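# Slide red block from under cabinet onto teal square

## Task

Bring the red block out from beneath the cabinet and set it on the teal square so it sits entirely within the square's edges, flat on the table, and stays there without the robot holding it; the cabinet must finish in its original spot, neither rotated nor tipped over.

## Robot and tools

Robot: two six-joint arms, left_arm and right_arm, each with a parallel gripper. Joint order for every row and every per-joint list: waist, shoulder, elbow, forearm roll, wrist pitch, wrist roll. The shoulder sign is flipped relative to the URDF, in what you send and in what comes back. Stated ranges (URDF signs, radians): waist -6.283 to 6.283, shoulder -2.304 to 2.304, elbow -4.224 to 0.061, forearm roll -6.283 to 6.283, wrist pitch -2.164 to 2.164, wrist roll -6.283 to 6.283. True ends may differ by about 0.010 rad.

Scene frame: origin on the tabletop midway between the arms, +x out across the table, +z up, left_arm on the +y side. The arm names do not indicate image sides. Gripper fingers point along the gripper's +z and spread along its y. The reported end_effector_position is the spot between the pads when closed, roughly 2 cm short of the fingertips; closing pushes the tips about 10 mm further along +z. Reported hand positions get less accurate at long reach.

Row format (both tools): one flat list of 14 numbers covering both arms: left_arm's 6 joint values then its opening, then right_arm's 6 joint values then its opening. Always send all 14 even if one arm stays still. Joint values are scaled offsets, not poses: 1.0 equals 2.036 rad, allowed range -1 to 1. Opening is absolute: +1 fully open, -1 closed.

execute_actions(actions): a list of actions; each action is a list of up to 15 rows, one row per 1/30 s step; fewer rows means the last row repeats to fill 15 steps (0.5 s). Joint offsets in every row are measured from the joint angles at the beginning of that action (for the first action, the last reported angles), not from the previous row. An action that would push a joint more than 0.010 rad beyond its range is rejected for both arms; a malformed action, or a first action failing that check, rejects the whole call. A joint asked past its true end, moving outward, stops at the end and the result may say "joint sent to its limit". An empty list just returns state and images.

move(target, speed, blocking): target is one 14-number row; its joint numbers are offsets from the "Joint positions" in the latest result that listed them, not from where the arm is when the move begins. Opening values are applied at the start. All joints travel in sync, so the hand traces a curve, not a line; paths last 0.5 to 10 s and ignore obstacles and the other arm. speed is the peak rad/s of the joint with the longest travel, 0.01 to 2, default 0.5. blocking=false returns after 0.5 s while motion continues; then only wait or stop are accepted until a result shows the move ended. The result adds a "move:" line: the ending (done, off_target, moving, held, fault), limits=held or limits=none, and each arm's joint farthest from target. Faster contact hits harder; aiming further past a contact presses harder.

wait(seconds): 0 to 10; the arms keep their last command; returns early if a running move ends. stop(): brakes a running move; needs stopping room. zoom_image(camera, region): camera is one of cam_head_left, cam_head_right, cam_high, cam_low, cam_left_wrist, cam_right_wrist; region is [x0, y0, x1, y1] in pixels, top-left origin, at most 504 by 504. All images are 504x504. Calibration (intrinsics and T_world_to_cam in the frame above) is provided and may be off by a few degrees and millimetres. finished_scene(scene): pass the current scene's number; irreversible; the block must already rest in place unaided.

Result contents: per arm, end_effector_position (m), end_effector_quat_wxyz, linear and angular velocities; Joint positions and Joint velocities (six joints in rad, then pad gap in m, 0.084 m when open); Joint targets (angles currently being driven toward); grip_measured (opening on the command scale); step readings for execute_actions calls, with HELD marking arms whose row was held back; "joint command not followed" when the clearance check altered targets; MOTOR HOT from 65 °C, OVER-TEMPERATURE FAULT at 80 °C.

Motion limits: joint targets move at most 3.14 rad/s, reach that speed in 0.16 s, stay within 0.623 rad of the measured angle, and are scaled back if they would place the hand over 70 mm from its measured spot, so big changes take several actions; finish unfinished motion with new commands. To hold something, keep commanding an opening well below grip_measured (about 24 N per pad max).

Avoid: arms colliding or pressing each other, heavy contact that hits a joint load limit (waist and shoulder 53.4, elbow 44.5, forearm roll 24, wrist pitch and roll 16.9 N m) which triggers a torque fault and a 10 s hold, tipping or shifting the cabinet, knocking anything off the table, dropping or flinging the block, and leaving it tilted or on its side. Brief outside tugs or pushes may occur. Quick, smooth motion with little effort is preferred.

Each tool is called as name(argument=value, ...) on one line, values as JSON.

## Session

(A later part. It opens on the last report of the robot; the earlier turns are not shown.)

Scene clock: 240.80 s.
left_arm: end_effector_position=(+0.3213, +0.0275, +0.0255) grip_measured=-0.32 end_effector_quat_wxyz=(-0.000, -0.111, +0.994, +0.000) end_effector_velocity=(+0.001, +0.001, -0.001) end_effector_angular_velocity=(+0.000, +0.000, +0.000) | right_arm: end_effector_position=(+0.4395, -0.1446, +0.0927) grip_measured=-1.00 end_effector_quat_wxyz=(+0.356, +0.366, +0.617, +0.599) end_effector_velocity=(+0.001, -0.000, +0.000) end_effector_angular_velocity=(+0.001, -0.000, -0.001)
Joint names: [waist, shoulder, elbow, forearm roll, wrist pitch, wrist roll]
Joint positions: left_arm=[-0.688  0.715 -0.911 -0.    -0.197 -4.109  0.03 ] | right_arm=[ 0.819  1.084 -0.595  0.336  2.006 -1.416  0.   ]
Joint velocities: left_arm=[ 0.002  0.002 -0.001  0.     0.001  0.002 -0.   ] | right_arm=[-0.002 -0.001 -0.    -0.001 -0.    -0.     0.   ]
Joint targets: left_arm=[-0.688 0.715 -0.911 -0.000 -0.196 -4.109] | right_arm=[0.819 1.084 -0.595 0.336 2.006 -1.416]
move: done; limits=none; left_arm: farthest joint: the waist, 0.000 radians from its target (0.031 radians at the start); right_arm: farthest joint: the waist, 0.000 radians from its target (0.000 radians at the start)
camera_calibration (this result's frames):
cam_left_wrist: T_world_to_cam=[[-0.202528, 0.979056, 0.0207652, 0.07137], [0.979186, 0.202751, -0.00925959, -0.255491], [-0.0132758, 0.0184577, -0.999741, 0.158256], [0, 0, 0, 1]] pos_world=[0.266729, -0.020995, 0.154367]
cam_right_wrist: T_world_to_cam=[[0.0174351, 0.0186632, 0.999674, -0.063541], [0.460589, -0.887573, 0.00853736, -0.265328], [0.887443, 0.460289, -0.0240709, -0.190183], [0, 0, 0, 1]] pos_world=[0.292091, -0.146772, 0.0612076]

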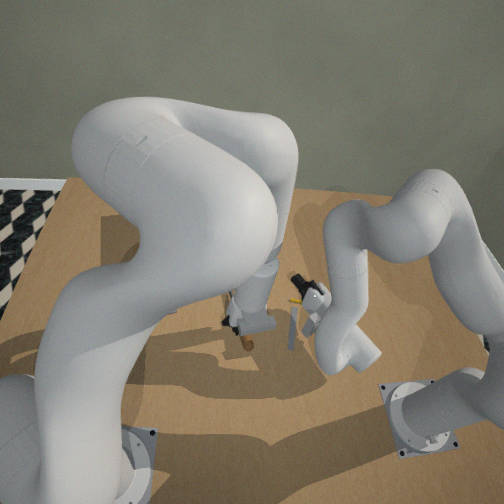

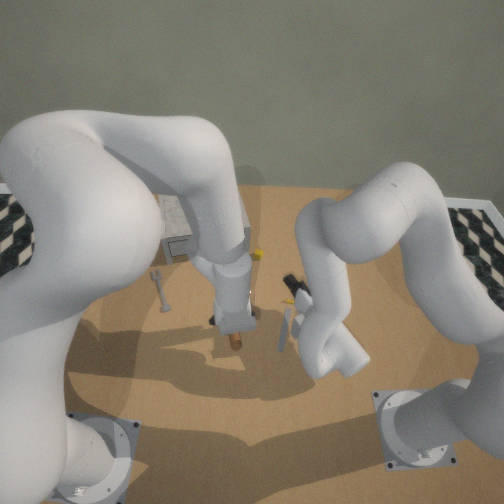

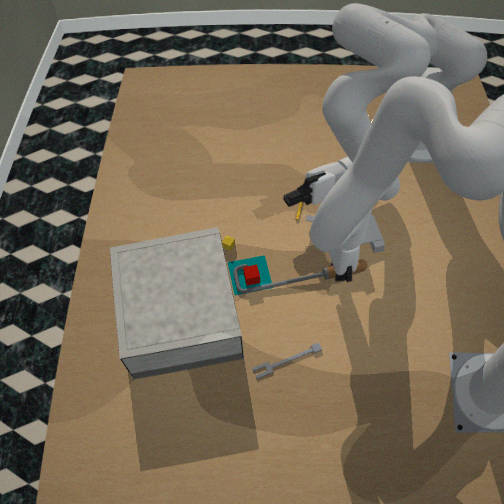

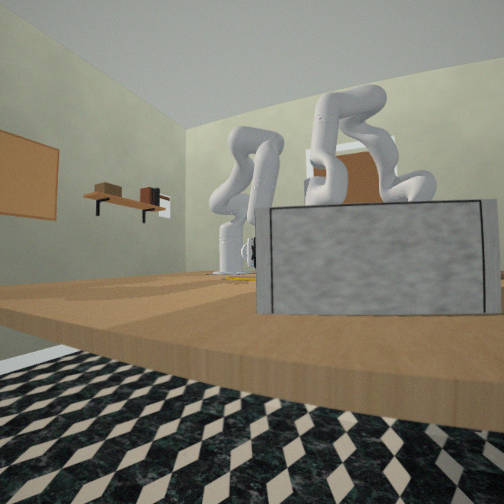

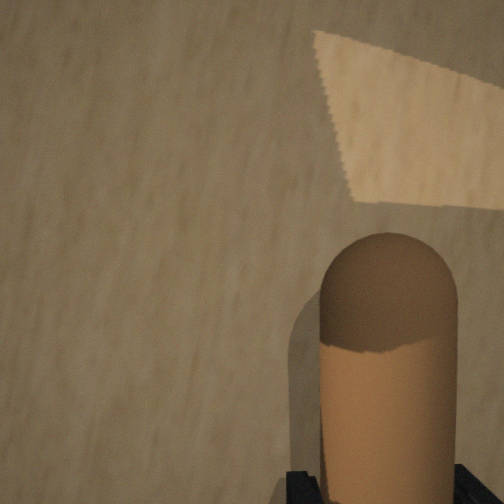

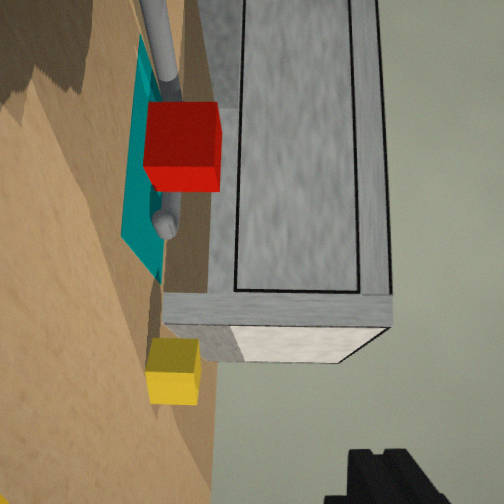

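execute_actions(actions=[])

Scene clock: 246.90 s.
left_arm: end_effector_position=(+0.3213, +0.0276, +0.0254) grip_measured=-0.32 end_effector_quat_wxyz=(-0.000, -0.111, +0.994, +0.000) end_effector_velocity=(+0.000, -0.000, +0.000) end_effector_angular_velocity=(-0.001, -0.001, -0.001) | right_arm: end_effector_position=(+0.4395, -0.1446, +0.0927) grip_measured=-1.00 end_effector_quat_wxyz=(+0.356, +0.366, +0.617, +0.599) end_effector_velocity=(-0.000, -0.000, -0.000) end_effector_angular_velocity=(-0.000, +0.000, +0.001)
Joint names: [waist, shoulder, elbow, forearm roll, wrist pitch, wrist roll]
Joint positions: left_arm=[-0.688  0.715 -0.911 -0.    -0.196 -4.109  0.03 ] | right_arm=[ 0.819  1.084 -0.595  0.336  2.006 -1.416  0.   ]
Joint velocities: left_arm=[-0.    -0.     0.     0.     0.001  0.     0.   ] | right_arm=[-0.     0.001  0.001 -0.001  0.001 -0.     0.   ]
Joint targets: left_arm=[-0.688 0.715 -0.911 -0.000 -0.196 -4.109] | right_arm=[0.819 1.084 -0.595 0.336 2.006 -1.416]
camera_calibration (this result's frames):
cam_left_wrist: T_world_to_cam=[[-0.202562, 0.979048, 0.0208006, 0.0713268], [0.979179, 0.202787, -0.00928378, -0.255572], [-0.0133074, 0.0184869, -0.999741, 0.158187], [0, 0, 0, 1]] pos_world=[0.266804, -0.0209301, 0.15429]
cam_right_wrist: T_world_to_cam=[[0.0174349, 0.0186629, 0.999674, -0.0635411], [0.460589, -0.887573, 0.00853715, -0.265328], [0.887442, 0.46029, -0.0240707, -0.190183], [0, 0, 0, 1]] pos_world=[0.292091, -0.146772, 0.0612077]

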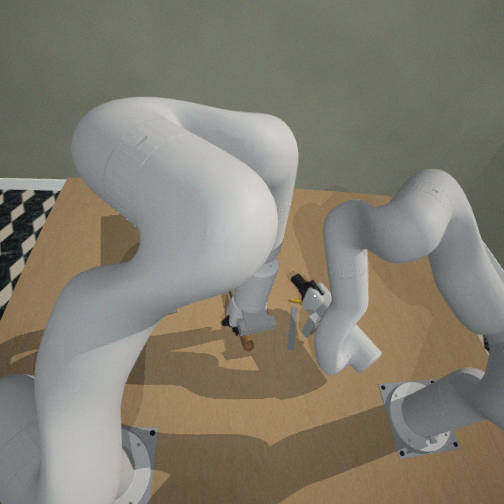

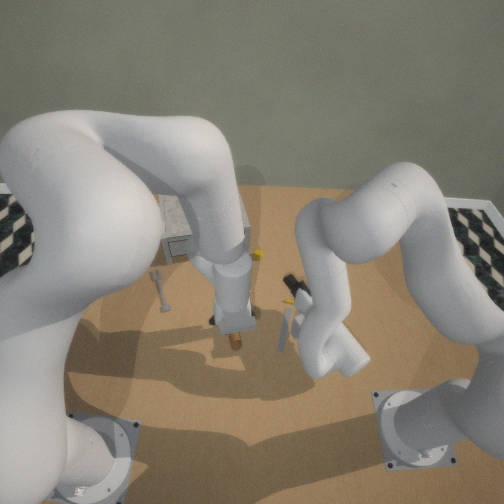

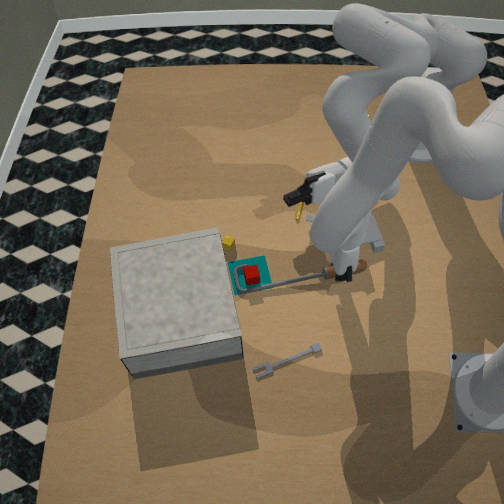

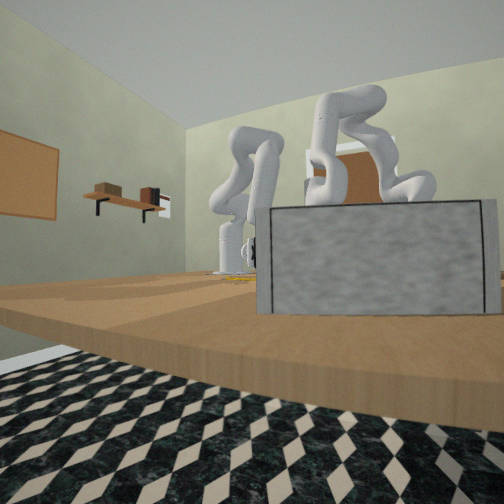

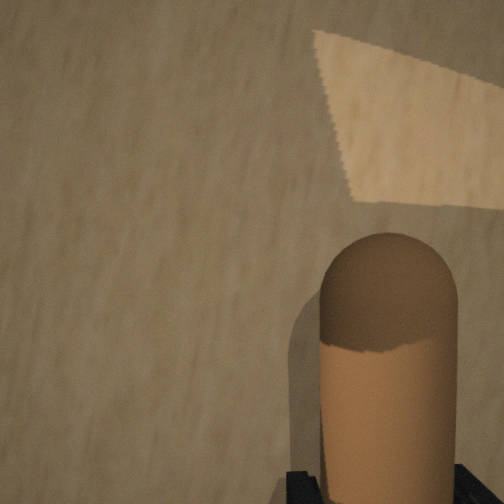

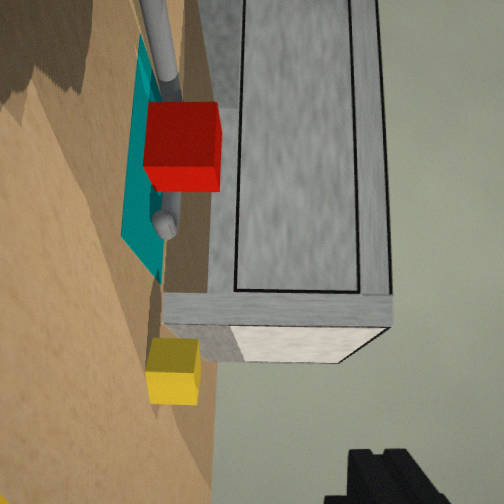

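execute_actions(actions=[[[0,0,0,0,0,0,-0.6,0,0,0,0,0,0,-1],[0,0,0,0,0,0,-0.4,0,0,0,0,0,0,-1],[0,0,0,0,0,0,-0.3,0,0,0,0,0,0,-1],[0,0,0,0,0,0,-0.2,0,0,0,0,0,0,-1],[0,0,0,0,0,0,-0.1,0,0,0,0,0,0,-1],[0,0,0,0,0,0,0.0,0,0,0,0,0,0,-1],[0,0,0,0,0,0,0.1,0,0,0,0,0,0,-1],[0,0,0,0,0,0,0.2,0,0,0,0,0,0,-1],[0,0,0,0,0,0,0.3,0,0,0,0,0,0,-1]],[[0,-0.002,0.0004,0,-0.0016,0,0.3,0,0,0,0,0,0,-1],[0,-0.005,0.001,0,-0.004,0,0.3,0,0,0,0,0,0,-1],[0,-0.009,0.0018,0,-0.0072,0,0.3,0,0,0,0,0,0,-1],[0,-0.013,0.0026,0,-0.0104,0,0.3,0,0,0,0,0,0,-1],[0,-0.017,0.0034,0,-0.0136,0,0.3,0,0,0,0,0,0,-1],[0,-0.021,0.0042,0,-0.0168,0,0.3,0,0,0,0,0,0,-1],[0,-0.025,0.005,0,-0.02,0,0.3,0,0,0,0,0,0,-1],[0,-0.029,0.0058,0,-0.0232,0,0.3,0,0,0,0,0,0,-1],[0,-0.033,0.0066,0,-0.0264,0,0.3,0,0,0,0,0,0,-1],[0,-0.037,0.0074,0,-0.0296,0,0.3,0,0,0,0,0,0,-1],[0,-0.040,0.008,0,-0.032,0,0.3,0,0,0,0,0,0,-1],[0,-0.043,0.0086,0,-0.0344,0,0.3,0,0,0,0,0,0,-1],[0,-0.045,0.009,0,-0.036,0,0.3,0,0,0,0,0,0,-1]]])

zoom_image(camera="cam_high", region=[195, 225, 375, 325])

Scene clock: 251.13 s.
left_arm: end_effector_position=(+0.3216, +0.0274, +0.0610) grip_measured=+0.29 end_effector_quat_wxyz=(+0.000, -0.111, +0.994, -0.000) end_effector_velocity=(+0.000, +0.000, +0.057) end_effector_angular_velocity=(-0.004, -0.004, +0.001) | right_arm: end_effector_position=(+0.4395, -0.1446, +0.0927) grip_measured=-1.00 end_effector_quat_wxyz=(+0.356, +0.366, +0.617, +0.599) end_effector_velocity=(-0.000, -0.000, -0.001) end_effector_angular_velocity=(-0.001, +0.000, -0.000)
Joint names: [waist, shoulder, elbow, forearm roll, wrist pitch, wrist roll]
Joint positions: left_arm=[-0.688  0.634 -0.895 -0.    -0.261 -4.109  0.056] | right_arm=[ 0.819  1.084 -0.595  0.336  2.006 -1.416  0.   ]
Joint velocities: left_arm=[ 0.    -0.13   0.024 -0.    -0.101 -0.     0.   ] | right_arm=[ 0.001  0.001 -0.     0.001 -0.     0.     0.   ]
Joint targets: left_arm=[-0.688 0.623 -0.893 -0.000 -0.270 -4.109] | right_arm=[0.819 1.084 -0.595 0.336 2.006 -1.416]
Step readings (joint positions; steps 1 to 15: 1st action; 16 to 30: 2nd action):
0: left_arm=[-0.688 0.715 -0.911 -0.000 -0.196 -4.109] | right_arm=[0.819 1.084 -0.595 0.336 2.006 -1.416]
1: left_arm=[-0.688 0.715 -0.911 -0.000 -0.196 -4.109] | right_arm=[0.819 1.084 -0.595 0.336 2.006 -1.416]
2: left_arm=[-0.688 0.715 -0.911 -0.000 -0.196 -4.109] | right_arm=[0.819 1.084 -0.595 0.336 2.006 -1.416]
4: left_arm=[-0.688 0.715 -0.911 -0.000 -0.196 -4.109] | right_arm=[0.819 1.084 -0.595 0.336 2.006 -1.416]
8: left_arm=[-0.688 0.715 -0.911 -0.000 -0.197 -4.109] | right_arm=[0.819 1.084 -0.595 0.336 2.006 -1.416]
15: left_arm=[-0.688 0.715 -0.911 -0.000 -0.197 -4.109] | right_arm=[0.819 1.084 -0.595 0.336 2.006 -1.416]
16: left_arm=[-0.688 0.715 -0.911 -0.000 -0.197 -4.109] | right_arm=[0.819 1.084 -0.595 0.336 2.006 -1.416]
17: left_arm=[-0.688 0.714 -0.911 -0.000 -0.197 -4.109] | right_arm=[0.819 1.084 -0.595 0.336 2.006 -1.416]
19: left_arm=[-0.688 0.709 -0.910 -0.000 -0.202 -4.109] | right_arm=[0.819 1.084 -0.595 0.336 2.006 -1.416]
23: left_arm=[-0.688 0.684 -0.905 -0.000 -0.222 -4.109] | right_arm=[0.819 1.084 -0.595 0.336 2.006 -1.416]
30: Joint positions above
camera_calibration (this result's frames):
cam_left_wrist: T_world_to_cam=[[-0.202605, 0.979054, 0.0200915, 0.0709339], [0.979178, 0.202812, -0.00880273, -0.25548], [-0.0126931, 0.0178897, -0.999759, 0.193571], [0, 0, 0, 1]] pos_world=[0.266989, -0.0210968, 0.189851]
cam_right_wrist: T_world_to_cam=[[0.0174349, 0.0186627, 0.999674, -0.0635412], [0.460589, -0.887573, 0.00853703, -0.265328], [0.887442, 0.46029, -0.0240706, -0.190183], [0, 0, 0, 1]] pos_world=[0.292091, -0.146772, 0.0612077]

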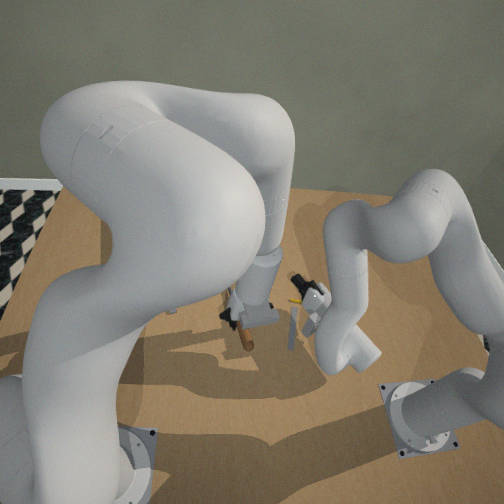

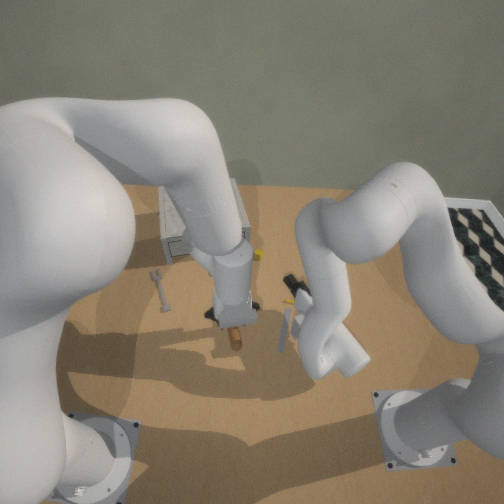

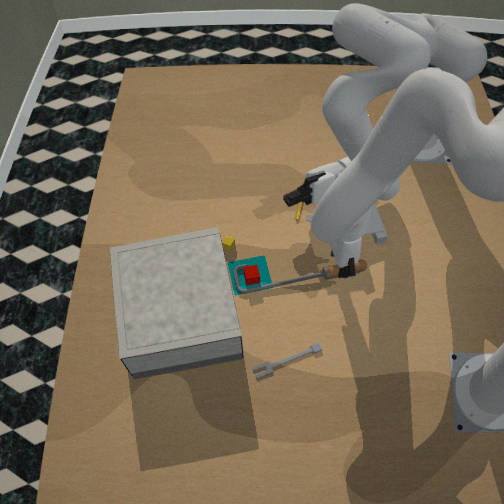

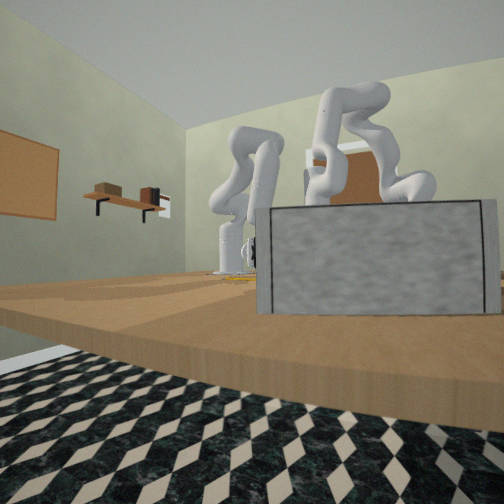

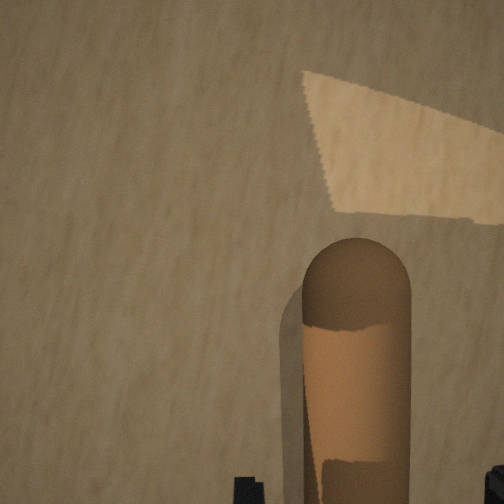

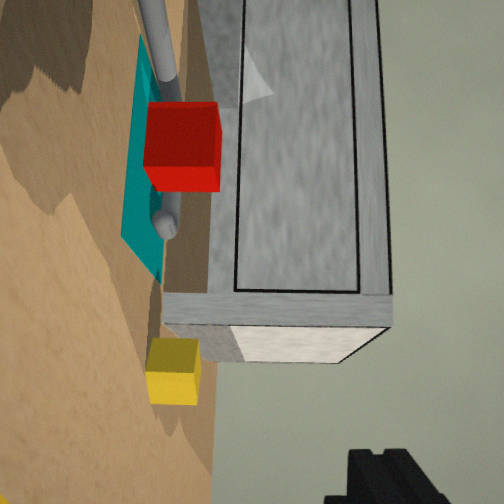

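Region (195, 225, 375, 325) of cam_high's 504x504 image, scaled by 2.800, with more detail than that image has.

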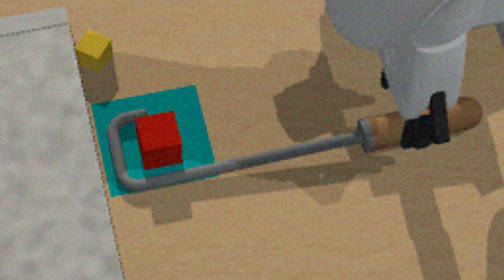

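finished_scene(scene=1)

The scene is finished: the task was done.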